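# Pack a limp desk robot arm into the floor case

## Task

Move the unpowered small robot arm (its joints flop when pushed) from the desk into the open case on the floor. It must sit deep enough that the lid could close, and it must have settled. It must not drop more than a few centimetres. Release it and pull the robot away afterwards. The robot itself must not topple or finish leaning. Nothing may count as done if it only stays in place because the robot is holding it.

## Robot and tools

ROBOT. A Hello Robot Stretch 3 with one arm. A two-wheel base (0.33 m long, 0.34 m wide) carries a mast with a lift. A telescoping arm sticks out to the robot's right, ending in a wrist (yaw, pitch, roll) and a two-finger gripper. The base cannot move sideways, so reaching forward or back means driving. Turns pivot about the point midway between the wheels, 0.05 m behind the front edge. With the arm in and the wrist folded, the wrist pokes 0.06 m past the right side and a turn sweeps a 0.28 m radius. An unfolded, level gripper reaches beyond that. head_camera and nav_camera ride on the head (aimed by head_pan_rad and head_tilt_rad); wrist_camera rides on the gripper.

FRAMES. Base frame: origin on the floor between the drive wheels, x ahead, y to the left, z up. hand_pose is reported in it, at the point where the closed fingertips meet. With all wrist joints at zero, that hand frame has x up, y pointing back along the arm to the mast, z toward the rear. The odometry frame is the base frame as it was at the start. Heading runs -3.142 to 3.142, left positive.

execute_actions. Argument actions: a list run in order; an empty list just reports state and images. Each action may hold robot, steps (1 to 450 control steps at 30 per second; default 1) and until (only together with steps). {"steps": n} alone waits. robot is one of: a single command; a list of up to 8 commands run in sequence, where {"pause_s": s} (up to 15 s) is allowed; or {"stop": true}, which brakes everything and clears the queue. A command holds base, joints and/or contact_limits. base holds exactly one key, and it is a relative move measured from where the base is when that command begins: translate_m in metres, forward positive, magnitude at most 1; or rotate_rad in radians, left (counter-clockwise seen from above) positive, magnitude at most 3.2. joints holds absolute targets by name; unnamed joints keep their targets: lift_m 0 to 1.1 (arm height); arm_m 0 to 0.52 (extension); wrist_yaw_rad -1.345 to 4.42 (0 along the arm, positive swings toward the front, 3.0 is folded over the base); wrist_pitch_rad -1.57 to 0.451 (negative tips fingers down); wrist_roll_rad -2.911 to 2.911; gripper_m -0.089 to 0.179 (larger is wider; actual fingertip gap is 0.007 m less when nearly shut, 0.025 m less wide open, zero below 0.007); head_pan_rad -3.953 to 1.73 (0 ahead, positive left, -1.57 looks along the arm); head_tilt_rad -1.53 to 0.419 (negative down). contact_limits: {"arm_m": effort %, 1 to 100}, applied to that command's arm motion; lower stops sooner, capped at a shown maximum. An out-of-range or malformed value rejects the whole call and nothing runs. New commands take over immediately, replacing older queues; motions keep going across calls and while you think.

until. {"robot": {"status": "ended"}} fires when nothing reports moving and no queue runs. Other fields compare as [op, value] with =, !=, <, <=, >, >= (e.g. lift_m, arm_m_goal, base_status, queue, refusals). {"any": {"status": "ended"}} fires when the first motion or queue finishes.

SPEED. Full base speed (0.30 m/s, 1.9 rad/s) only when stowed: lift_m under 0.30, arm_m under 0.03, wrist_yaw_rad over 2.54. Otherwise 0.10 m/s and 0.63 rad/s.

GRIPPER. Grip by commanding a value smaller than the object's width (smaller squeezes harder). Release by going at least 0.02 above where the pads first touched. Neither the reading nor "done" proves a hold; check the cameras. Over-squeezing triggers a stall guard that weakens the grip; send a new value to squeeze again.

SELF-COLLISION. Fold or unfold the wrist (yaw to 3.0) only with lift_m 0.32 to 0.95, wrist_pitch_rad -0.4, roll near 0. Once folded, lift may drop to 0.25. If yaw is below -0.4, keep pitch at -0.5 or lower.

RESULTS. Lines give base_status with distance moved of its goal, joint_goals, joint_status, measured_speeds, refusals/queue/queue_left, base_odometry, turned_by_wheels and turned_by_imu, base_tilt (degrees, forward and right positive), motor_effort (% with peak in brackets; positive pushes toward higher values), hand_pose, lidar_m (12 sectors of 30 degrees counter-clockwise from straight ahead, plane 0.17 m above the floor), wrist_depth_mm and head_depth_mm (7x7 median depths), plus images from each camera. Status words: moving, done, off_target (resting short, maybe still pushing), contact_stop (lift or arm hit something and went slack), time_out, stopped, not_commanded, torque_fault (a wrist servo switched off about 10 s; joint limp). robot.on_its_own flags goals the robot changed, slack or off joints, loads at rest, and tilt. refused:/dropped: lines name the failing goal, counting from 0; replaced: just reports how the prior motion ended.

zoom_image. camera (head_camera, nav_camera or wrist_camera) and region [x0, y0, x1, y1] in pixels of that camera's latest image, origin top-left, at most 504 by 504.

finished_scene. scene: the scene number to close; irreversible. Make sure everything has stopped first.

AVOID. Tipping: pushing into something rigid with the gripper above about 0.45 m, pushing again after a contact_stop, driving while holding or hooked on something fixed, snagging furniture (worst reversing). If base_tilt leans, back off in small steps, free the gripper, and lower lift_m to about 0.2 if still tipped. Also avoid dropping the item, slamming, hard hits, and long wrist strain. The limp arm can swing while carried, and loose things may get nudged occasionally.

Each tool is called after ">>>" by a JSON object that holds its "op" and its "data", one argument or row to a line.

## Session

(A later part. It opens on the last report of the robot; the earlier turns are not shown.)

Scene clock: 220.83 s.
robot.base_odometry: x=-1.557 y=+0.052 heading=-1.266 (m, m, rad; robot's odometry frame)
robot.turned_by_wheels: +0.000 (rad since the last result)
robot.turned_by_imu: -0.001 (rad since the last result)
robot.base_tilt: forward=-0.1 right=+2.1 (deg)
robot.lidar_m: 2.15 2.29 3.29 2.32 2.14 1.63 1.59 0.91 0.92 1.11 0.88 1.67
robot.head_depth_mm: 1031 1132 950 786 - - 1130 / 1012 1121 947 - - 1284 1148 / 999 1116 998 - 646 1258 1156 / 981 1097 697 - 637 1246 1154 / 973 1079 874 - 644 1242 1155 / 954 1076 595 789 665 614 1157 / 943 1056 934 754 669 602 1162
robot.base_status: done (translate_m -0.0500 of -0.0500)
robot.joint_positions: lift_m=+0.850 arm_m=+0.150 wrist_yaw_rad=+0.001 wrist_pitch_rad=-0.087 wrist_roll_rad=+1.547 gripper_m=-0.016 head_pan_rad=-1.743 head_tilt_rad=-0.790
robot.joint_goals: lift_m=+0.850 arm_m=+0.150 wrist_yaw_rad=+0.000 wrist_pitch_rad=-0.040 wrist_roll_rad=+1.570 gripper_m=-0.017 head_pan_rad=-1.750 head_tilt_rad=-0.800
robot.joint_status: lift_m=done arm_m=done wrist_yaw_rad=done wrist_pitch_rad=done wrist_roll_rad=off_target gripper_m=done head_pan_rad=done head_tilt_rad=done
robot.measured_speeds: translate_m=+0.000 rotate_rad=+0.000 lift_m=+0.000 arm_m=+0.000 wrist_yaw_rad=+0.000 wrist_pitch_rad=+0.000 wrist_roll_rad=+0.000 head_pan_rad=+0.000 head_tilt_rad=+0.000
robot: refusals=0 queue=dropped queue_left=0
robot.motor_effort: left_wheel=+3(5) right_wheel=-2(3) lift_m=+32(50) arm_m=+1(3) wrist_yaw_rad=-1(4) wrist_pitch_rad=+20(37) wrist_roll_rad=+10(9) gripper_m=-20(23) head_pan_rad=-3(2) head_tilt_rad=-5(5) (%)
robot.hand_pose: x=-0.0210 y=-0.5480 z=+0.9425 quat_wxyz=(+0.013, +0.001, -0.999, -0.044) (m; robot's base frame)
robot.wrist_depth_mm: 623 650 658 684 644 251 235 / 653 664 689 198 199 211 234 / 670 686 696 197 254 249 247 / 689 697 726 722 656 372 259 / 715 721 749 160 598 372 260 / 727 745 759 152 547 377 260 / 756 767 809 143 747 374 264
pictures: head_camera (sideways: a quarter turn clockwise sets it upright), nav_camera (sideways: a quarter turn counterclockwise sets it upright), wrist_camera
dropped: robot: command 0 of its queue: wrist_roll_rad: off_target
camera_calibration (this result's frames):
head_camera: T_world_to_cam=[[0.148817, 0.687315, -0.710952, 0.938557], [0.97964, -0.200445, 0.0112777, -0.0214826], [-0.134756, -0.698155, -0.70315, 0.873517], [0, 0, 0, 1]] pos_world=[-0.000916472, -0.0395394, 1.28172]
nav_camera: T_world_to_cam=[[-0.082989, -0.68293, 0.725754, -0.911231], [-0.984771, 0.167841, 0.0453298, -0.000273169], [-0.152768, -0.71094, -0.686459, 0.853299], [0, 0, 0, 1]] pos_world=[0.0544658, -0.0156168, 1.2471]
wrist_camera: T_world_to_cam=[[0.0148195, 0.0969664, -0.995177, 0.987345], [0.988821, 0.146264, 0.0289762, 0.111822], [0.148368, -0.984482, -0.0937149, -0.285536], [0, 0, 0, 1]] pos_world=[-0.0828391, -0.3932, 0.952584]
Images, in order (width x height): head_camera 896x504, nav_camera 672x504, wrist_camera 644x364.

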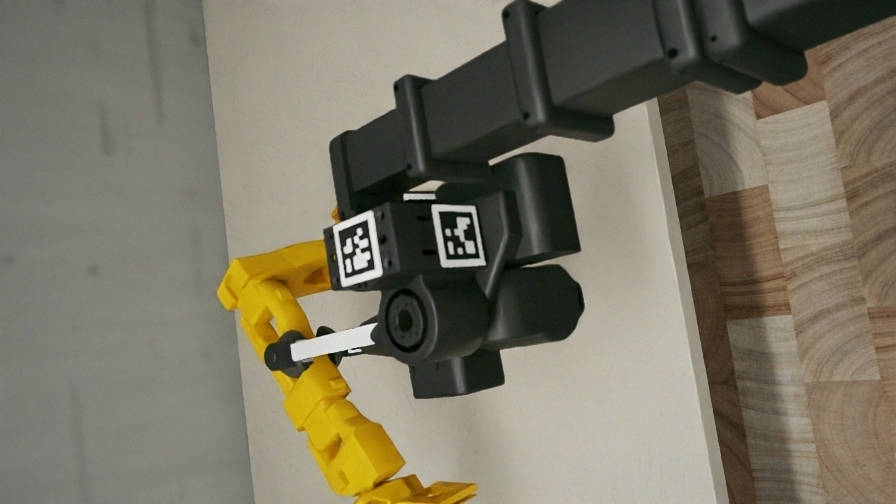

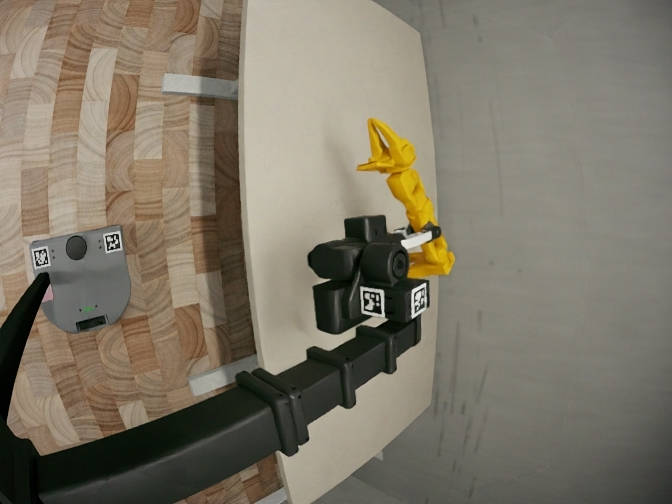

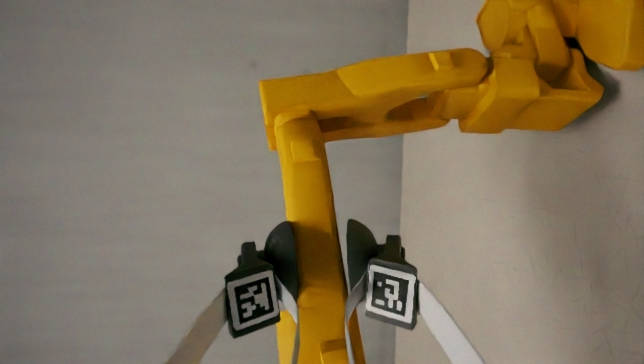

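>>> {"op": "execute_actions", "data": {
  "actions": [
    {"robot":[{"base":{"translate_m":0.08},"joints":{"arm_m":0.21,"lift_m":0.84,"wrist_roll_rad":1.55,"gripper_m":0.0}},{"pause_s":0.2}],"steps":450,"until":{"robot":{"status":"ended"}}}
  ]
}}

Scene clock: 250.83 s.
robot.base_odometry: x=-1.533 y=-0.024 heading=-1.266 (m, m, rad; robot's odometry frame)
robot.turned_by_wheels: +0.000 (rad since the last result)
robot.turned_by_imu: -0.002 (rad since the last result)
robot.base_tilt: forward=-0.1 right=+2.1 (deg)
robot.lidar_m: 2.08 2.21 3.16 2.33 2.25 1.71 1.67 0.97 1.15 1.12 0.83 1.67
robot.head_depth_mm: 1041 1143 942 795 - - 1114 / 1020 1126 955 - - 1279 1154 / 1008 1125 1014 - 664 1258 1155 / 992 1091 - - 664 1266 1160 / 972 1079 647 - 664 1242 1160 / 961 1085 890 767 666 614 1155 / 944 1064 666 790 668 613 1160
robot.base_status: done (translate_m +0.0800 of +0.0800)
robot.joint_positions: lift_m=+0.840 arm_m=+0.210 wrist_yaw_rad=-0.003 wrist_pitch_rad=-0.092 wrist_roll_rad=+1.537 gripper_m=+0.000 head_pan_rad=-1.743 head_tilt_rad=-0.790
robot.joint_goals: lift_m=+0.840 arm_m=+0.210 wrist_yaw_rad=+0.000 wrist_pitch_rad=-0.040 wrist_roll_rad=+1.550 gripper_m=+0.000 head_pan_rad=-1.750 head_tilt_rad=-0.800
robot.joint_status: lift_m=done arm_m=done wrist_yaw_rad=done wrist_pitch_rad=done wrist_roll_rad=done gripper_m=done head_pan_rad=done head_tilt_rad=done
robot.measured_speeds: translate_m=+0.000 rotate_rad=+0.000 lift_m=+0.000 arm_m=+0.000 wrist_yaw_rad=+0.000 wrist_pitch_rad=+0.000 wrist_roll_rad=+0.000 head_pan_rad=+0.000 head_tilt_rad=+0.000
robot: refusals=0 queue=done queue_left=0
robot.motor_effort: left_wheel=+1(9) right_wheel=-1(3) lift_m=+32(33) arm_m=+3(7) wrist_yaw_rad=+3(3) wrist_pitch_rad=+22(22) wrist_roll_rad=+5(12) gripper_m=-13(52) head_pan_rad=-3(2) head_tilt_rad=-5(5) (%)
robot.hand_pose: x=-0.0221 y=-0.6076 z=+0.9311 quat_wxyz=(+0.017, -0.001, -0.999, -0.046) (m; robot's base frame)
robot.wrist_depth_mm: 579 585 615 151 150 161 171 / 609 609 625 157 547 345 244 / 615 633 642 154 610 347 245 / 630 661 674 158 613 351 244 / 645 671 682 162 557 349 246 / 668 692 705 166 513 352 247 / 687 710 730 173 704 354 248
pictures: head_camera (sideways: a quarter turn clockwise sets it upright), nav_camera (sideways: a quarter turn counterclockwise sets it upright), wrist_camera
camera_calibration (this result's frames):
head_camera: T_world_to_cam=[[0.148818, 0.687314, -0.710952, 0.938557], [0.979639, -0.200448, 0.0112777, -0.0214826], [-0.134757, -0.698155, -0.70315, 0.873517], [0, 0, 0, 1]] pos_world=[-0.000916571, -0.0395393, 1.28172]
nav_camera: T_world_to_cam=[[-0.0829907, -0.68293, 0.725754, -0.911231], [-0.984771, 0.167843, 0.0453298, -0.000273171], [-0.15277, -0.71094, -0.686459, 0.853299], [0, 0, 0, 1]] pos_world=[0.0544658, -0.0156169, 1.2471]
wrist_camera: T_world_to_cam=[[0.00613783, 0.102157, -0.994749, 0.984427], [0.989522, 0.142877, 0.0207786, 0.127496], [0.14425, -0.984454, -0.10021, -0.339198], [0, 0, 0, 1]] pos_world=[-0.0832732, -0.452707, 0.942618]
Images, in order (width x height): head_camera 896x504, nav_camera 672x504, wrist_camera 644x364.

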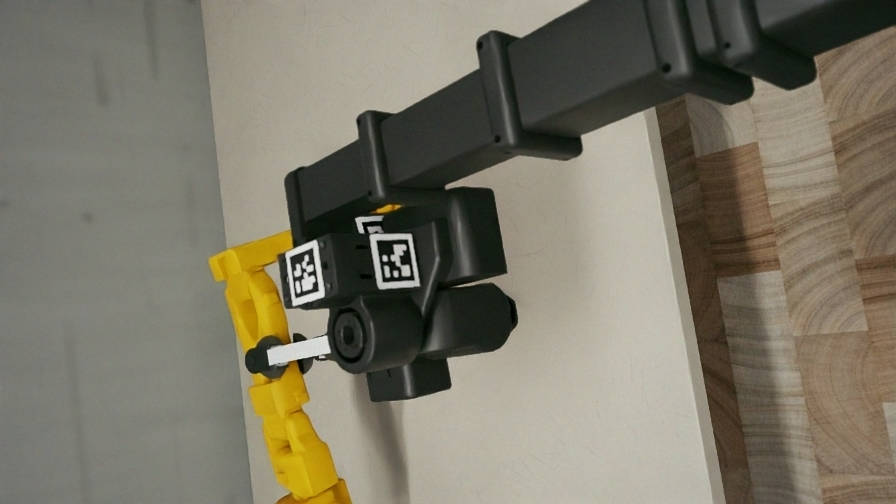

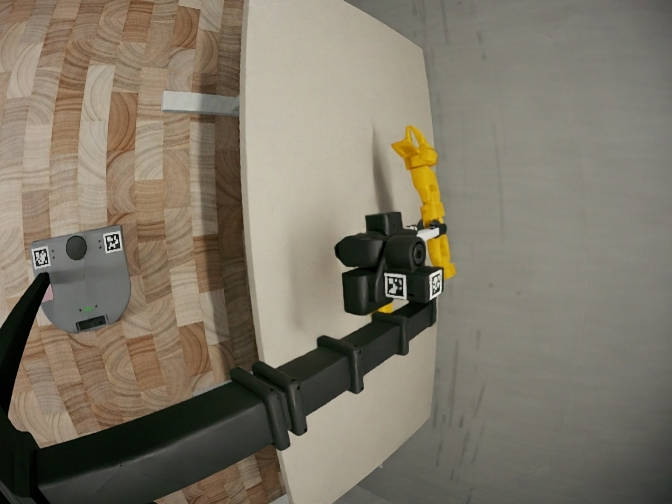

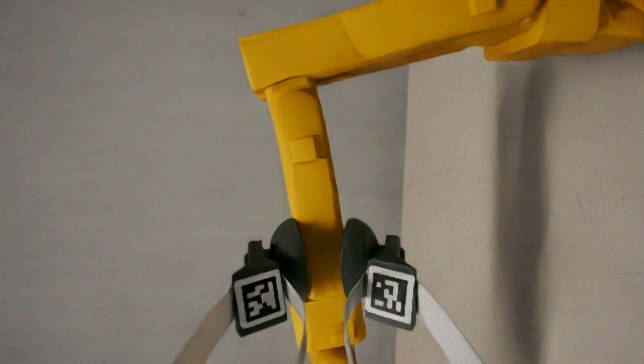

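>>> {"op": "execute_actions", "data": {
  "actions": [
    {"robot":[{"base":{"translate_m":-0.012},"joints":{"lift_m":0.82,"wrist_roll_rad":1.2,"gripper_m":-0.015}},{"base":{"translate_m":-0.012},"joints":{"lift_m":0.80,"wrist_roll_rad":0.9}},{"pause_s":0.2}],"steps":450,"until":{"robot":{"status":"ended"}}}
  ]
}}

Scene clock: 260.33 s.
robot.base_odometry: x=-1.540 y=-0.001 heading=-1.266 (m, m, rad; robot's odometry frame)
robot.turned_by_wheels: +0.000 (rad since the last result)
robot.turned_by_imu: -0.001 (rad since the last result)
robot.base_tilt: forward=-0.1 right=+2.1 (deg)
robot.lidar_m: 2.10 2.23 3.19 2.33 2.22 1.69 1.64 0.95 1.00 1.11 0.84 1.67
robot.head_depth_mm: 1039 1150 945 777 665 - - / 1019 1128 950 799 - 1277 1141 / 1002 1119 978 - 647 1266 1147 / 989 1094 954 - 649 1268 1153 / 973 1087 901 - 650 1236 1159 / 954 1086 879 778 668 616 1161 / 947 1068 960 734 667 612 1167
robot.base_status: done (translate_m -0.0120 of -0.0120)
robot.joint_positions: lift_m=+0.800 arm_m=+0.210 wrist_yaw_rad=+0.006 wrist_pitch_rad=-0.087 wrist_roll_rad=+0.898 gripper_m=-0.014 head_pan_rad=-1.743 head_tilt_rad=-0.790
robot.joint_goals: lift_m=+0.800 arm_m=+0.210 wrist_yaw_rad=+0.000 wrist_pitch_rad=-0.040 wrist_roll_rad=+0.900 gripper_m=-0.015 head_pan_rad=-1.750 head_tilt_rad=-0.800
robot.joint_status: lift_m=done arm_m=done wrist_yaw_rad=done wrist_pitch_rad=done wrist_roll_rad=done gripper_m=done head_pan_rad=done head_tilt_rad=done
robot.measured_speeds: translate_m=+0.000 rotate_rad=+0.000 lift_m=+0.000 arm_m=+0.000 wrist_yaw_rad=+0.000 wrist_pitch_rad=+0.000 wrist_roll_rad=+0.000 head_pan_rad=+0.000 head_tilt_rad=+0.000
robot: refusals=0 queue=done queue_left=0
robot.motor_effort: left_wheel=+5(7) right_wheel=-4(7) lift_m=+32(33) arm_m=+4(3) wrist_yaw_rad=-6(7) wrist_pitch_rad=+20(24) wrist_roll_rad=+1(6) gripper_m=-14(71) head_pan_rad=-1(2) head_tilt_rad=-5(5) (%)
robot.hand_pose: x=-0.0199 y=-0.6078 z=+0.8924 quat_wxyz=(+0.330, +0.017, -0.943, -0.041) (m; robot's base frame)
robot.wrist_depth_mm: 596 601 607 616 621 622 393 / 608 617 622 155 155 482 342 / 624 642 662 155 210 161 191 / 663 670 675 157 562 216 181 / 675 676 703 163 446 320 215 / 702 716 738 168 358 280 220 / 754 735 770 176 341 252 201
pictures: head_camera (sideways: a quarter turn clockwise sets it upright), nav_camera (sideways: a quarter turn counterclockwise sets it upright), wrist_camera
camera_calibration (this result's frames):
head_camera: T_world_to_cam=[[0.148818, 0.687314, -0.710952, 0.938557], [0.979639, -0.200448, 0.0112777, -0.0214826], [-0.134757, -0.698155, -0.70315, 0.873517], [0, 0, 0, 1]] pos_world=[-0.000916571, -0.0395393, 1.28172]
nav_camera: T_world_to_cam=[[-0.0829907, -0.68293, 0.725754, -0.911231], [-0.984771, 0.167843, 0.0453298, -0.000273172], [-0.15277, -0.71094, -0.686459, 0.853299], [0, 0, 0, 1]] pos_world=[0.0544658, -0.0156169, 1.2471]
wrist_camera: T_world_to_cam=[[-0.592541, 0.076964, -0.801855, 0.746544], [0.796758, 0.202584, -0.56933, 0.685295], [0.118625, -0.976236, -0.181361, -0.266699], [0, 0, 0, 1]] pos_world=[-0.0720184, -0.456648, 0.940411]
Images, in order (width x height): head_camera 896x504, nav_camera 672x504, wrist_camera 644x364.

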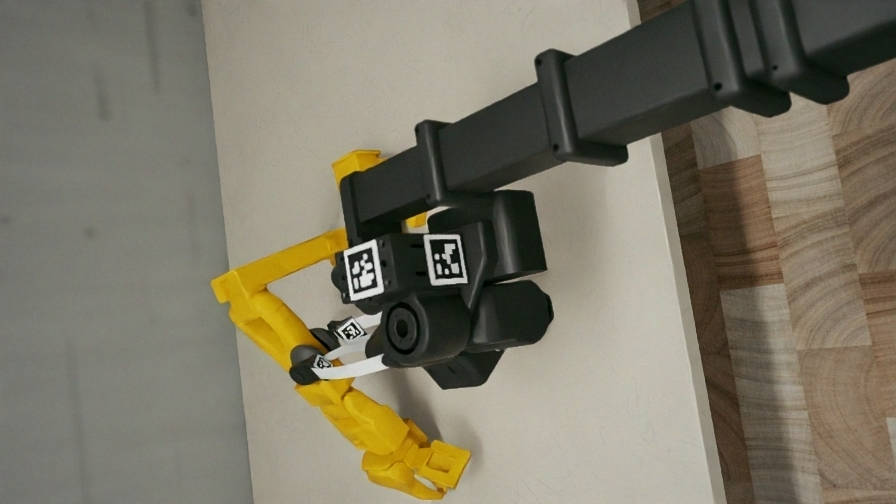

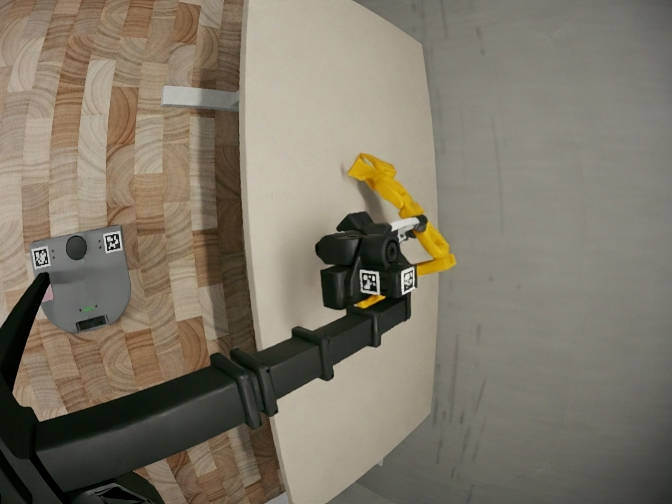

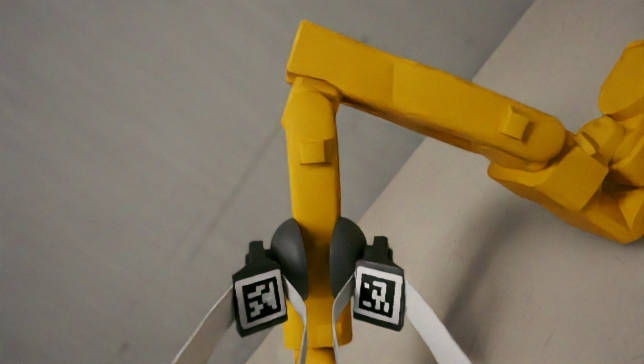

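>>> {"op": "execute_actions", "data": {
  "actions": [
    {"robot":[{"base":{"translate_m":-0.012},"joints":{"lift_m":0.787,"wrist_roll_rad":0.72}},{"joints":{"gripper_m":0.06}},{"pause_s":0.3}],"steps":450,"until":{"robot":{"status":"ended"}}}
  ]
}}

Scene clock: 272.70 s.
robot.base_odometry: x=-1.543 y=+0.010 heading=-1.266 (m, m, rad; robot's odometry frame)
robot.turned_by_wheels: +0.000 (rad since the last result)
robot.turned_by_imu: -0.002 (rad since the last result)
robot.base_tilt: forward=-0.1 right=+2.0 (deg)
robot.lidar_m: 2.11 2.24 3.20 2.33 2.20 1.68 1.63 0.94 0.98 1.11 0.85 1.67
robot.head_depth_mm: 1036 1141 946 776 662 - - / 1023 1120 947 798 - - 1132 / 1005 1116 954 - 647 1255 1157 / 989 1102 926 - 650 1261 1158 / 976 1082 782 - 650 1243 1157 / 958 1089 934 766 664 613 1159 / 945 1061 957 731 668 613 1157
robot.base_status: done (translate_m -0.0120 of -0.0120)
robot.joint_positions: lift_m=+0.787 arm_m=+0.210 wrist_yaw_rad=+0.002 wrist_pitch_rad=-0.065 wrist_roll_rad=+0.726 gripper_m=+0.060 head_pan_rad=-1.743 head_tilt_rad=-0.790
robot.joint_goals: lift_m=+0.787 arm_m=+0.210 wrist_yaw_rad=+0.000 wrist_pitch_rad=-0.040 wrist_roll_rad=+0.720 gripper_m=+0.060 head_pan_rad=-1.750 head_tilt_rad=-0.800
robot.joint_status: lift_m=done arm_m=done wrist_yaw_rad=done wrist_pitch_rad=done wrist_roll_rad=done gripper_m=done head_pan_rad=done head_tilt_rad=done
robot.measured_speeds: translate_m=+0.000 rotate_rad=+0.000 lift_m=+0.000 arm_m=+0.000 wrist_yaw_rad=+0.000 wrist_pitch_rad=+0.000 wrist_roll_rad=+0.000 head_pan_rad=+0.000 head_tilt_rad=+0.000
robot: refusals=0 queue=done queue_left=0
robot.motor_effort: left_wheel=+3(9) right_wheel=-3(8) lift_m=+29(32) arm_m=+3(4) wrist_yaw_rad=-2(8) wrist_pitch_rad=+11(21) wrist_roll_rad=-2(8) gripper_m=+0(82) head_pan_rad=-2(2) head_tilt_rad=-5(5) (%)
robot.hand_pose: x=-0.0210 y=-0.6088 z=+0.8852 quat_wxyz=(+0.410, +0.014, -0.911, -0.030) (m; robot's base frame)
robot.wrist_depth_mm: 604 603 611 615 626 627 537 / 624 634 628 158 636 638 426 / 640 635 647 160 164 388 351 / 659 669 676 159 606 170 197 / 694 701 693 168 457 314 196 / 724 729 - 172 - 286 215 / 738 756 665 175 311 245 207
pictures: head_camera (sideways: a quarter turn clockwise sets it upright), nav_camera (sideways: a quarter turn counterclockwise sets it upright), wrist_camera
camera_calibration (this result's frames):
head_camera: T_world_to_cam=[[0.148819, 0.687314, -0.710952, 0.938557], [0.979639, -0.200448, 0.0112777, -0.0214826], [-0.134757, -0.698155, -0.70315, 0.873517], [0, 0, 0, 1]] pos_world=[-0.000916575, -0.0395393, 1.28172]
nav_camera: T_world_to_cam=[[-0.0829908, -0.68293, 0.725754, -0.911231], [-0.984771, 0.167843, 0.0453298, -0.000273171], [-0.15277, -0.71094, -0.686459, 0.853299], [0, 0, 0, 1]] pos_world=[0.0544658, -0.0156169, 1.2471]
wrist_camera: T_world_to_cam=[[-0.721537, 0.0538396, -0.690279, 0.624642], [0.685578, 0.194919, -0.70142, 0.792108], [0.096784, -0.979341, -0.177552, -0.274572], [0, 0, 0, 1]] pos_world=[-0.0657753, -0.456927, 0.938027]
Images, in order (width x height): head_camera 896x504, nav_camera 672x504, wrist_camera 644x364.

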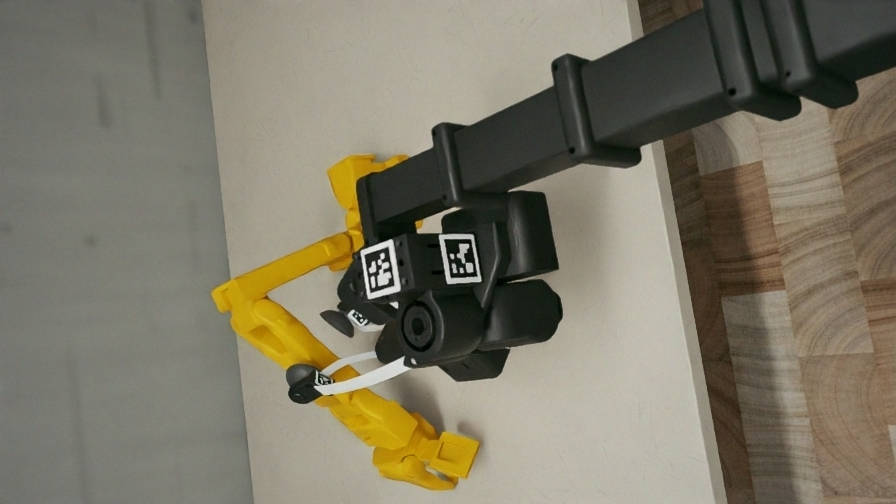

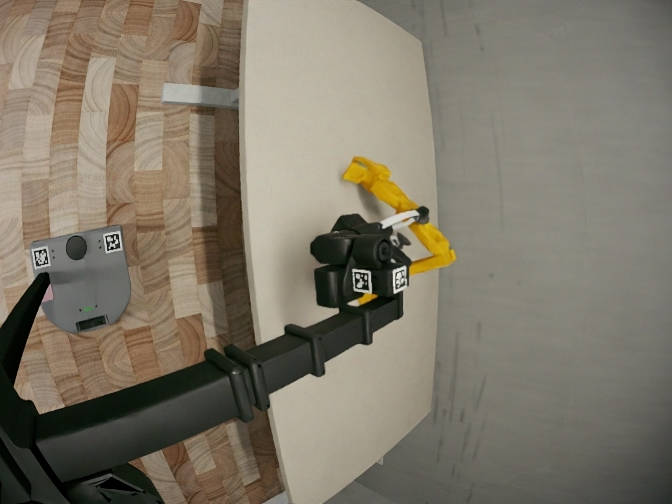

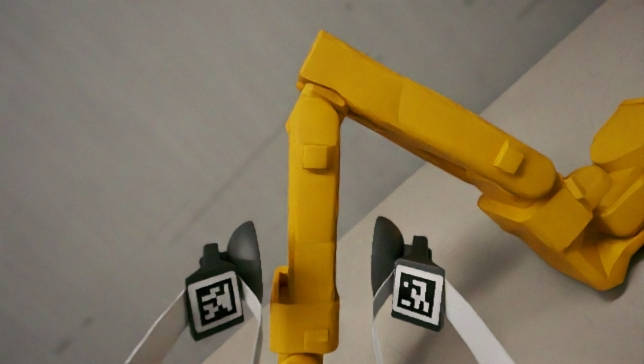

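>>> {"op": "execute_actions", "data": {
  "actions": [
    {"robot":[{"joints":{"arm_m":0.245}},{"joints":{"gripper_m":-0.02}},{"joints":{"lift_m":0.86,"wrist_roll_rad":0.3,"wrist_pitch_rad":-0.05}},{"pause_s":0.3}],"steps":450,"until":{"robot":{"status":"ended"}}}
  ]
}}

Scene clock: 283.40 s.
robot.base_odometry: x=-1.543 y=+0.011 heading=-1.266 (m, m, rad; robot's odometry frame)
robot.turned_by_wheels: +0.000 (rad since the last result)
robot.turned_by_imu: -0.002 (rad since the last result)
robot.base_tilt: forward=-0.1 right=+2.1 (deg)
robot.lidar_m: 2.11 2.25 3.19 2.33 2.20 1.67 1.63 0.94 0.98 1.11 0.85 1.67
robot.head_depth_mm: 1035 1128 945 794 - - 1125 / 1020 1122 977 - 630 1274 1148 / 1005 1122 - 762 662 1265 1154 / 988 1104 - 748 667 1255 1159 / 971 620 - 748 667 1239 1153 / 955 1068 926 727 666 612 1160 / 942 1063 962 769 667 614 1157
robot.base_status: done (translate_m -0.0120 of -0.0120)
robot.joint_positions: lift_m=+0.859 arm_m=+0.245 wrist_yaw_rad=+0.000 wrist_pitch_rad=-0.123 wrist_roll_rad=+0.307 gripper_m=-0.019 head_pan_rad=-1.743 head_tilt_rad=-0.790
robot.joint_goals: lift_m=+0.860 arm_m=+0.245 wrist_yaw_rad=+0.000 wrist_pitch_rad=-0.050 wrist_roll_rad=+0.300 gripper_m=-0.020 head_pan_rad=-1.750 head_tilt_rad=-0.800
robot.joint_status: lift_m=done arm_m=done wrist_yaw_rad=done wrist_pitch_rad=off_target wrist_roll_rad=done gripper_m=done head_pan_rad=done head_tilt_rad=done
robot.measured_speeds: translate_m=+0.000 rotate_rad=+0.000 lift_m=+0.000 arm_m=+0.000 wrist_yaw_rad=+0.000 wrist_pitch_rad=+0.000 wrist_roll_rad=+0.000 head_pan_rad=+0.000 head_tilt_rad=+0.000
robot: refusals=0 queue=dropped queue_left=0
robot.motor_effort: left_wheel=+3(4) right_wheel=-2(2) lift_m=+52(56) arm_m=+2(2) wrist_yaw_rad=+1(4) wrist_pitch_rad=+32(32) wrist_roll_rad=-3(14) gripper_m=-17(95) head_pan_rad=-2(2) head_tilt_rad=-5(5) (%)
robot.hand_pose: x=-0.0215 y=-0.6411 z=+0.9428 quat_wxyz=(+0.590, +0.036, -0.805, -0.050) (m; robot's base frame)
robot.wrist_depth_mm: 572 572 573 581 574 583 574 / 595 588 588 581 118 603 606 / 616 619 623 119 120 636 633 / 651 645 637 117 122 635 563 / 676 678 678 120 124 484 447 / 701 696 679 126 126 370 370 / 722 615 483 131 381 127 312
pictures: head_camera (sideways: a quarter turn clockwise sets it upright), nav_camera (sideways: a quarter turn counterclockwise sets it upright), wrist_camera
dropped: robot: command 2 of its queue: wrist_pitch_rad: off_target
camera_calibration (this result's frames):
head_camera: T_world_to_cam=[[0.148818, 0.687314, -0.710952, 0.938557], [0.97964, -0.200447, 0.0112777, -0.0214826], [-0.134757, -0.698155, -0.70315, 0.873517], [0, 0, 0, 1]] pos_world=[-0.000916561, -0.0395393, 1.28172]
nav_camera: T_world_to_cam=[[-0.0829906, -0.68293, 0.725754, -0.911231], [-0.984771, 0.167843, 0.0453298, -0.000273171], [-0.15277, -0.71094, -0.686459, 0.853299], [0, 0, 0, 1]] pos_world=[0.0544658, -0.0156169, 1.2471]
wrist_camera: T_world_to_cam=[[-0.940496, 0.0517588, -0.33584, 0.325525], [0.337363, 0.260502, -0.904613, 1.0653], [0.040665, -0.964085, -0.262462, -0.207264], [0, 0, 0, 1]] pos_world=[-0.0448103, -0.494183, 1.01861]
Images, in order (width x height): head_camera 896x504, nav_camera 672x504, wrist_camera 644x364.

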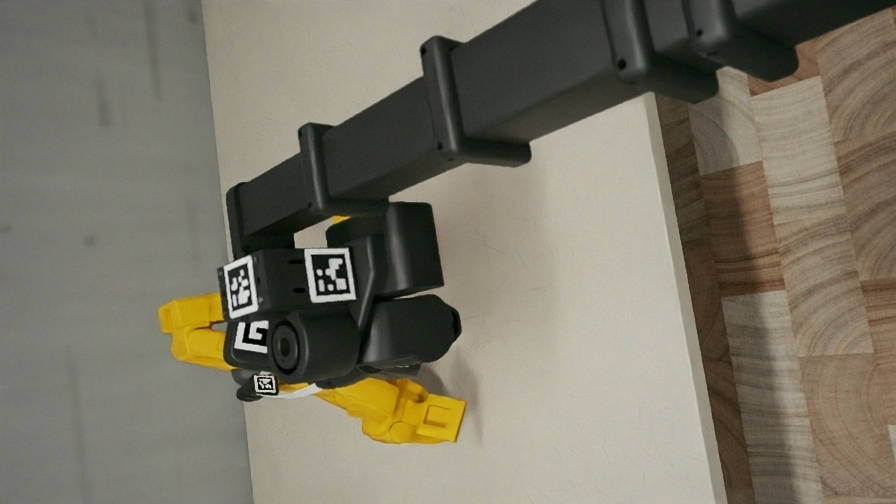

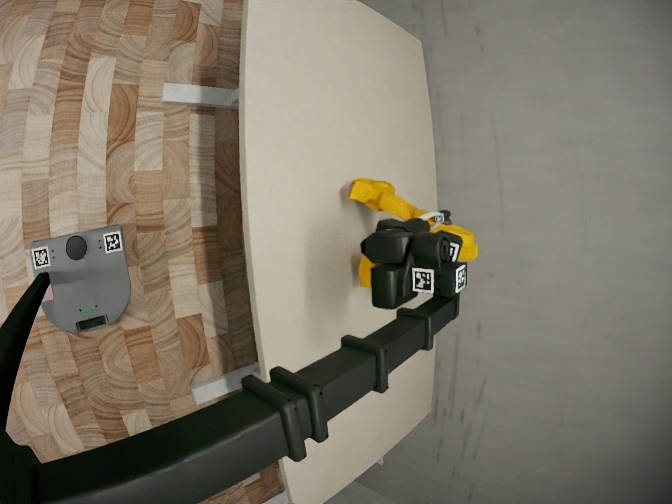

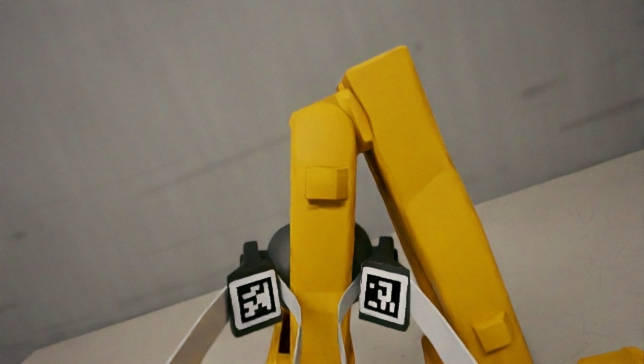

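>>> {"op": "execute_actions", "data": {
  "actions": [
    {"robot":[{"joints":{"arm_m":0.03,"lift_m":0.87,"wrist_pitch_rad":-0.1}}],"steps":450,"until":{"robot":{"status":"ended"}}},
    {"robot":[{"joints":{"arm_m":0.13,"lift_m":0.94,"wrist_pitch_rad":-0.38}}],"steps":450,"until":{"robot":{"status":"ended"}}},
    {"robot":[{"joints":{"arm_m":0.265,"lift_m":0.98,"wrist_pitch_rad":-0.78}}],"steps":450,"until":{"robot":{"status":"ended"}}}
  ]
}}

Scene clock: 305.77 s.
robot.base_odometry: x=-1.543 y=+0.010 heading=-1.266 (m, m, rad; robot's odometry frame)
robot.turned_by_wheels: +0.000 (rad since the last result)
robot.turned_by_imu: -0.003 (rad since the last result)
robot.base_tilt: forward=-0.1 right=+2.0 (deg)
robot.lidar_m: 2.11 2.24 3.20 2.33 2.20 1.67 1.63 0.94 0.98 1.11 0.85 1.67
robot.head_depth_mm: 1024 - - 740 662 1299 1153 / 989 - 923 777 659 1274 1153 / - 1125 946 740 663 1265 1154 / - - 951 661 662 1263 1156 / - - 652 767 666 1242 1157 / 922 1081 933 644 651 613 1156 / 948 1064 962 789 671 611 1164
robot.base_status: done (translate_m -0.0120 of -0.0120)
robot.joint_positions: lift_m=+0.979 arm_m=+0.265 wrist_yaw_rad=-0.001 wrist_pitch_rad=-0.820 wrist_roll_rad=+0.307 gripper_m=-0.019 head_pan_rad=-1.743 head_tilt_rad=-0.790
robot.joint_goals: lift_m=+0.980 arm_m=+0.265 wrist_yaw_rad=+0.000 wrist_pitch_rad=-0.780 wrist_roll_rad=+0.300 gripper_m=-0.020 head_pan_rad=-1.750 head_tilt_rad=-0.800
robot.joint_status: lift_m=done arm_m=done wrist_yaw_rad=done wrist_pitch_rad=done wrist_roll_rad=done gripper_m=done head_pan_rad=done head_tilt_rad=done
robot.measured_speeds: translate_m=+0.000 rotate_rad=+0.000 lift_m=+0.000 arm_m=+0.000 wrist_yaw_rad=+0.000 wrist_pitch_rad=+0.000 wrist_roll_rad=+0.000 head_pan_rad=+0.000 head_tilt_rad=+0.000
robot: refusals=0 queue=done queue_left=0
robot.motor_effort: left_wheel=+3(3) right_wheel=-2(3) lift_m=+52(57) arm_m=+4(6) wrist_yaw_rad=+1(10) wrist_pitch_rad=+17(34) wrist_roll_rad=-3(7) gripper_m=-18(18) head_pan_rad=-2(3) head_tilt_rad=-5(5) (%)
robot.hand_pose: x=-0.0218 y=-0.5668 z=+0.9144 quat_wxyz=(+0.542, +0.235, -0.740, -0.322) (m; robot's base frame)
robot.wrist_depth_mm: 548 580 619 616 560 513 468 / 618 630 591 530 95 450 419 / 633 571 525 102 95 408 382 / 539 497 462 99 105 375 350 / 486 445 421 102 118 340 325 / 439 402 391 119 127 231 296 / 389 368 339 151 303 202 198
pictures: head_camera (sideways: a quarter turn clockwise sets it upright), nav_camera (sideways: a quarter turn counterclockwise sets it upright), wrist_camera
replaced: robot.wrist_pitch_rad: its motion had ended off_target
replaced: robot.wrist_pitch_rad: its motion had ended off_target
camera_calibration (this result's frames):
head_camera: T_world_to_cam=[[0.148852, 0.687323, -0.710937, 0.938537], [0.97963, -0.200492, 0.0112771, -0.0214817], [-0.134786, -0.698134, -0.703166, 0.873537], [0, 0, 0, 1]] pos_world=[-0.000918268, -0.0395386, 1.28172]
nav_camera: T_world_to_cam=[[-0.083024, -0.682942, 0.72574, -0.911211], [-0.984764, 0.167886, 0.0453298, -0.000273118], [-0.152799, -0.710918, -0.686475, 0.853319], [0, 0, 0, 1]] pos_world=[0.0544653, -0.0156179, 1.2471]
wrist_camera: T_world_to_cam=[[-0.940191, 0.256464, -0.224206, 0.3259], [0.338305, 0.780051, -0.526374, 0.968976], [0.0398959, -0.570742, -0.82016, 0.589751], [0, 0, 0, 1]] pos_world=[-0.0449295, -0.502836, 1.0668]
Images, in order (width x height): head_camera 896x504, nav_camera 672x504, wrist_camera 644x364.

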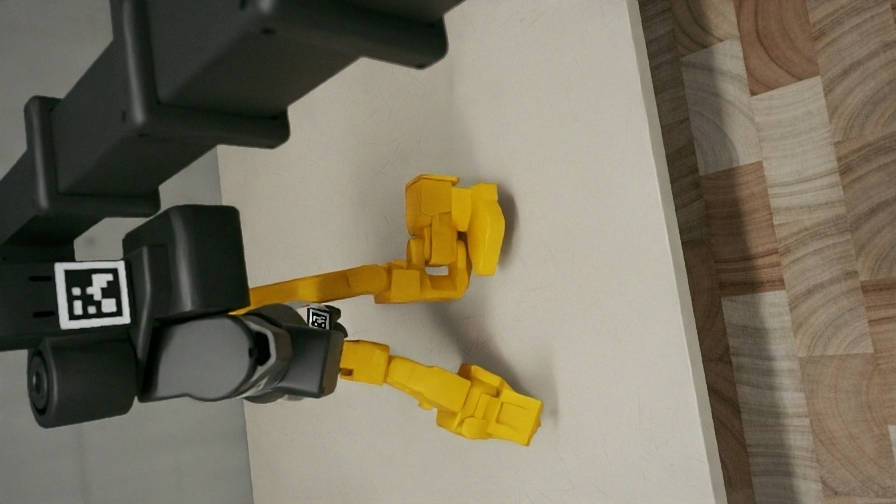

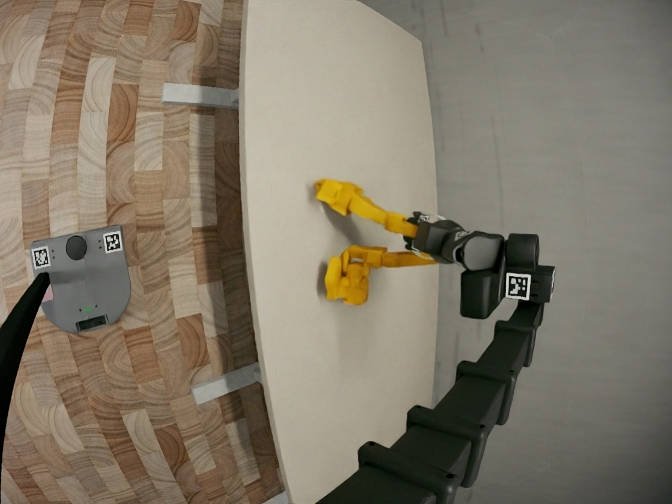

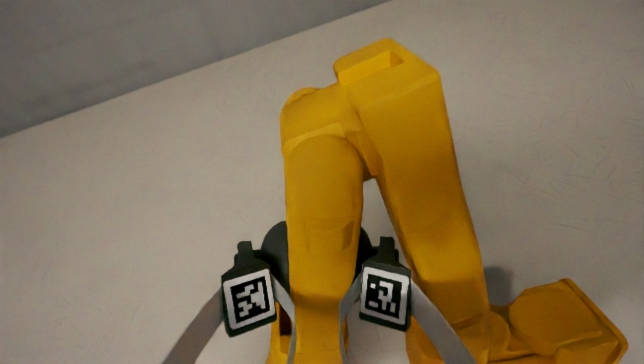

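>>> {"op": "execute_actions", "data": {
  "actions": [
    {"robot":[{"joints":{"arm_m":0.33,"lift_m":0.955,"wrist_pitch_rad":-0.9}}],"steps":450,"until":{"robot":{"status":"ended"}}},
    {"robot":[{"joints":{"arm_m":0.43,"lift_m":0.94,"wrist_pitch_rad":-1.2}}],"steps":450,"until":{"robot":{"status":"ended"}}}
  ]
}}

Scene clock: 313.33 s.
robot.base_odometry: x=-1.543 y=+0.011 heading=-1.266 (m, m, rad; robot's odometry frame)
robot.turned_by_wheels: +0.000 (rad since the last result)
robot.turned_by_imu: -0.002 (rad since the last result)
robot.base_tilt: forward=-0.1 right=+2.1 (deg)
robot.lidar_m: 2.11 2.25 3.19 2.33 2.20 1.67 1.63 0.94 0.98 1.12 0.85 1.67
robot.head_depth_mm: 1031 1143 - - 644 1288 1151 / 1018 - - 742 661 1280 1152 / 989 - 923 723 662 1251 1156 / - 1123 956 699 663 1255 1158 / - 1111 712 767 665 1244 1153 / 949 1084 943 672 665 612 1159 / 943 1065 960 787 667 613 1158
robot.base_status: done (translate_m -0.0120 of -0.0120)
robot.joint_positions: lift_m=+0.940 arm_m=+0.430 wrist_yaw_rad=-0.001 wrist_pitch_rad=-1.220 wrist_roll_rad=+0.298 gripper_m=-0.019 head_pan_rad=-1.743 head_tilt_rad=-0.790
robot.joint_goals: lift_m=+0.940 arm_m=+0.430 wrist_yaw_rad=+0.000 wrist_pitch_rad=-1.200 wrist_roll_rad=+0.300 gripper_m=-0.020 head_pan_rad=-1.750 head_tilt_rad=-0.800
robot.joint_status: lift_m=done arm_m=done wrist_yaw_rad=done wrist_pitch_rad=done wrist_roll_rad=done gripper_m=done head_pan_rad=done head_tilt_rad=done
robot.measured_speeds: translate_m=+0.000 rotate_rad=+0.000 lift_m=+0.000 arm_m=+0.000 wrist_yaw_rad=+0.000 wrist_pitch_rad=+0.000 wrist_roll_rad=+0.000 head_pan_rad=+0.000 head_tilt_rad=+0.000
robot: refusals=0 queue=done queue_left=0
robot.motor_effort: left_wheel=+3(6) right_wheel=-2(5) lift_m=+31(56) arm_m=+4(4) wrist_yaw_rad=+2(4) wrist_pitch_rad=+9(21) wrist_roll_rad=+1(6) gripper_m=-18(18) head_pan_rad=-2(3) head_tilt_rad=-5(5) (%)
robot.hand_pose: x=-0.0217 y=-0.6400 z=+0.8300 quat_wxyz=(+0.487, +0.340, -0.659, -0.461) (m; robot's base frame)
robot.wrist_depth_mm: 340 332 321 312 302 293 285 / 328 322 310 129 287 284 278 / 318 311 301 111 109 276 269 / 309 300 292 110 113 269 260 / 297 289 282 117 118 259 254 / 289 282 280 127 255 121 247 / 278 272 265 140 254 126 176
pictures: head_camera (sideways: a quarter turn clockwise sets it upright), nav_camera (sideways: a quarter turn counterclockwise sets it upright), wrist_camera
camera_calibration (this result's frames):
head_camera: T_world_to_cam=[[0.148853, 0.687323, -0.710936, 0.938536], [0.97963, -0.200493, 0.0112771, -0.0214817], [-0.134787, -0.698133, -0.703166, 0.873538], [0, 0, 0, 1]] pos_world=[-0.000918305, -0.0395386, 1.28172]
nav_camera: T_world_to_cam=[[-0.0830247, -0.682942, 0.725739, -0.911211], [-0.984763, 0.167887, 0.0453298, -0.000273117], [-0.1528, -0.710918, -0.686475, 0.85332], [0, 0, 0, 1]] pos_world=[0.0544653, -0.0156179, 1.2471]
wrist_camera: T_world_to_cam=[[-0.943219, 0.315513, -0.103872, 0.26365], [0.329898, 0.926311, -0.181977, 0.789189], [0.038802, -0.205912, -0.977801, 0.843108], [0, 0, 0, 1]] pos_world=[-0.0443864, -0.640613, 0.995393]
Images, in order (width x height): head_camera 896x504, nav_camera 672x504, wrist_camera 644x364.

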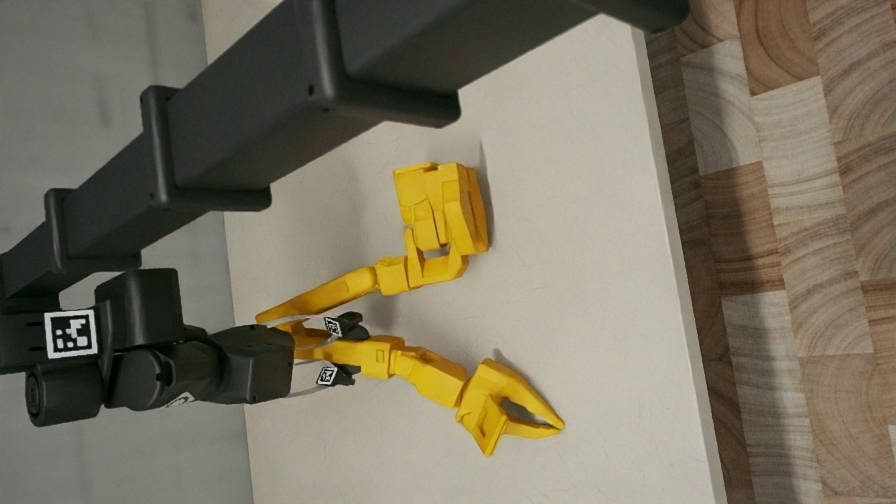

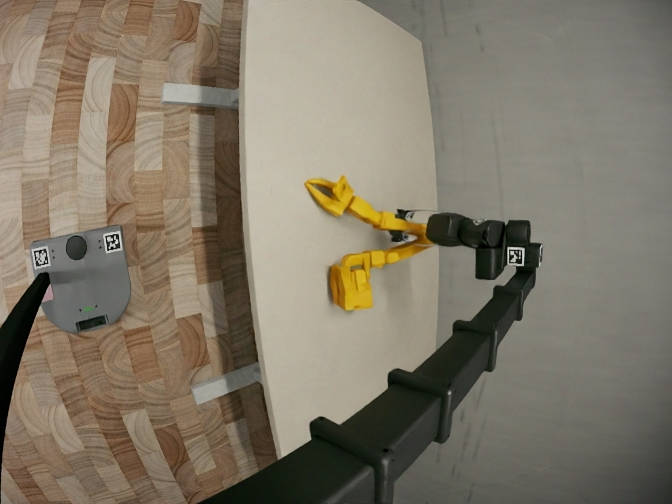

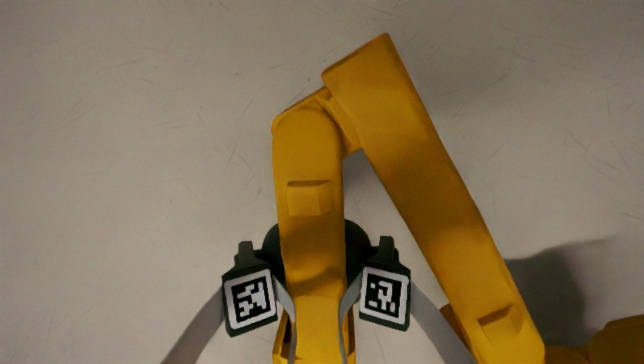

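>>> {"op": "execute_actions", "data": {
  "actions": [
    {"robot":[{"joints":{"arm_m":0.50,"lift_m":0.905,"wrist_pitch_rad":-1.4}},{"joints":{"arm_m":0.52,"lift_m":0.875,"wrist_pitch_rad":-1.5}},{"joints":{"gripper_m":0.06}},{"joints":{"lift_m":1.08,"gripper_m":0.179,"arm_m":0.4,"wrist_pitch_rad":-1.35,"wrist_roll_rad":0}}],"steps":450,"until":{"robot":{"status":"ended"}}}
  ]
}}

Scene clock: 324.20 s.
robot.base_odometry: x=-1.543 y=+0.010 heading=-1.266 (m, m, rad; robot's odometry frame)
robot.turned_by_wheels: +0.000 (rad since the last result)
robot.turned_by_imu: -0.003 (rad since the last result)
robot.base_tilt: forward=-0.1 right=+2.0 (deg)
robot.lidar_m: 2.11 2.25 3.21 2.34 2.20 1.67 1.63 0.94 0.98 1.11 0.85 1.67
robot.head_depth_mm: 1038 1128 943 776 658 1296 1149 / 1017 1121 951 777 662 1271 1146 / 1005 1122 949 728 663 1260 1151 / 985 1093 950 730 665 1261 1152 / 963 1091 950 763 664 1230 1150 / - 1096 956 711 667 616 1161 / 941 1052 949 787 668 613 1163
robot.base_status: done (translate_m -0.0120 of -0.0120)
robot.joint_positions: lift_m=+1.080 arm_m=+0.400 wrist_yaw_rad=+0.000 wrist_pitch_rad=-1.357 wrist_roll_rad=+0.003 gripper_m=+0.179 head_pan_rad=-1.743 head_tilt_rad=-0.790
robot.joint_goals: lift_m=+1.080 arm_m=+0.400 wrist_yaw_rad=+0.000 wrist_pitch_rad=-1.350 wrist_roll_rad=+0.000 gripper_m=+0.179 head_pan_rad=-1.750 head_tilt_rad=-0.800
robot.joint_status: lift_m=done arm_m=done wrist_yaw_rad=done wrist_pitch_rad=done wrist_roll_rad=done gripper_m=done head_pan_rad=done head_tilt_rad=done
robot.measured_speeds: translate_m=+0.000 rotate_rad=+0.000 lift_m=+0.000 arm_m=+0.000 wrist_yaw_rad=+0.000 wrist_pitch_rad=+0.000 wrist_roll_rad=+0.000 head_pan_rad=+0.000 head_tilt_rad=+0.000
robot: refusals=0 queue=done queue_left=0
robot.motor_effort: left_wheel=+3(5) right_wheel=-3(4) lift_m=+47(53) arm_m=-5(8) wrist_yaw_rad=+0(0) wrist_pitch_rad=+3(12) wrist_roll_rad=-1(4) gripper_m=+0(85) head_pan_rad=-3(2) head_tilt_rad=-5(5) (%)
robot.hand_pose: x=-0.0216 y=-0.5761 z=+0.9629 quat_wxyz=(+0.550, +0.443, -0.551, -0.445) (m; robot's base frame)
robot.wrist_depth_mm: 417 420 425 425 426 434 434 / 420 413 418 422 423 428 423 / 413 413 417 417 417 421 423 / 412 407 414 412 413 413 415 / 403 409 405 404 346 411 412 / 395 402 359 399 345 316 403 / - 396 400 399 396 398 399
pictures: head_camera (sideways: a quarter turn clockwise sets it upright), nav_camera (sideways: a quarter turn counterclockwise sets it upright), wrist_camera
camera_calibration (this result's frames):
head_camera: T_world_to_cam=[[0.148853, 0.687323, -0.710936, 0.938536], [0.97963, -0.200493, 0.0112771, -0.0214817], [-0.134787, -0.698133, -0.703166, 0.873538], [0, 0, 0, 1]] pos_world=[-0.000918324, -0.0395386, 1.28172]
nav_camera: T_world_to_cam=[[-0.0830251, -0.682942, 0.725739, -0.911211], [-0.984763, 0.167888, 0.0453298, -0.000273117], [-0.1528, -0.710918, -0.686475, 0.85332], [0, 0, 0, 1]] pos_world=[0.0544653, -0.0156179, 1.2471]
wrist_camera: T_world_to_cam=[[-0.999031, 0.0439873, 0.00118208, -0.00143083], [0.0438156, 0.996891, -0.0654902, 0.67651], [-0.00405914, -0.065375, -0.997853, 1.08554], [0, 0, 0, 1]] pos_world=[-0.0266648, -0.603377, 1.12751]
Images, in order (width x height): head_camera 896x504, nav_camera 672x504, wrist_camera 644x364.

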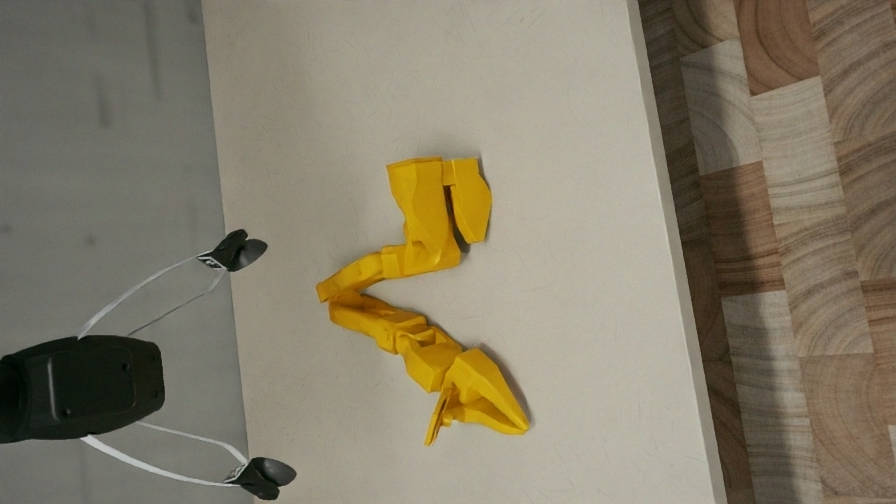

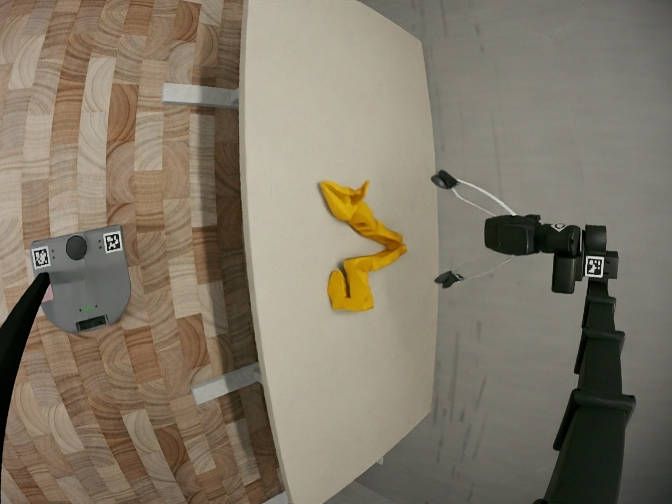

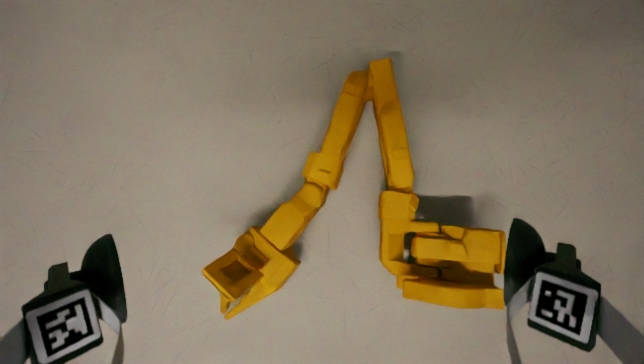

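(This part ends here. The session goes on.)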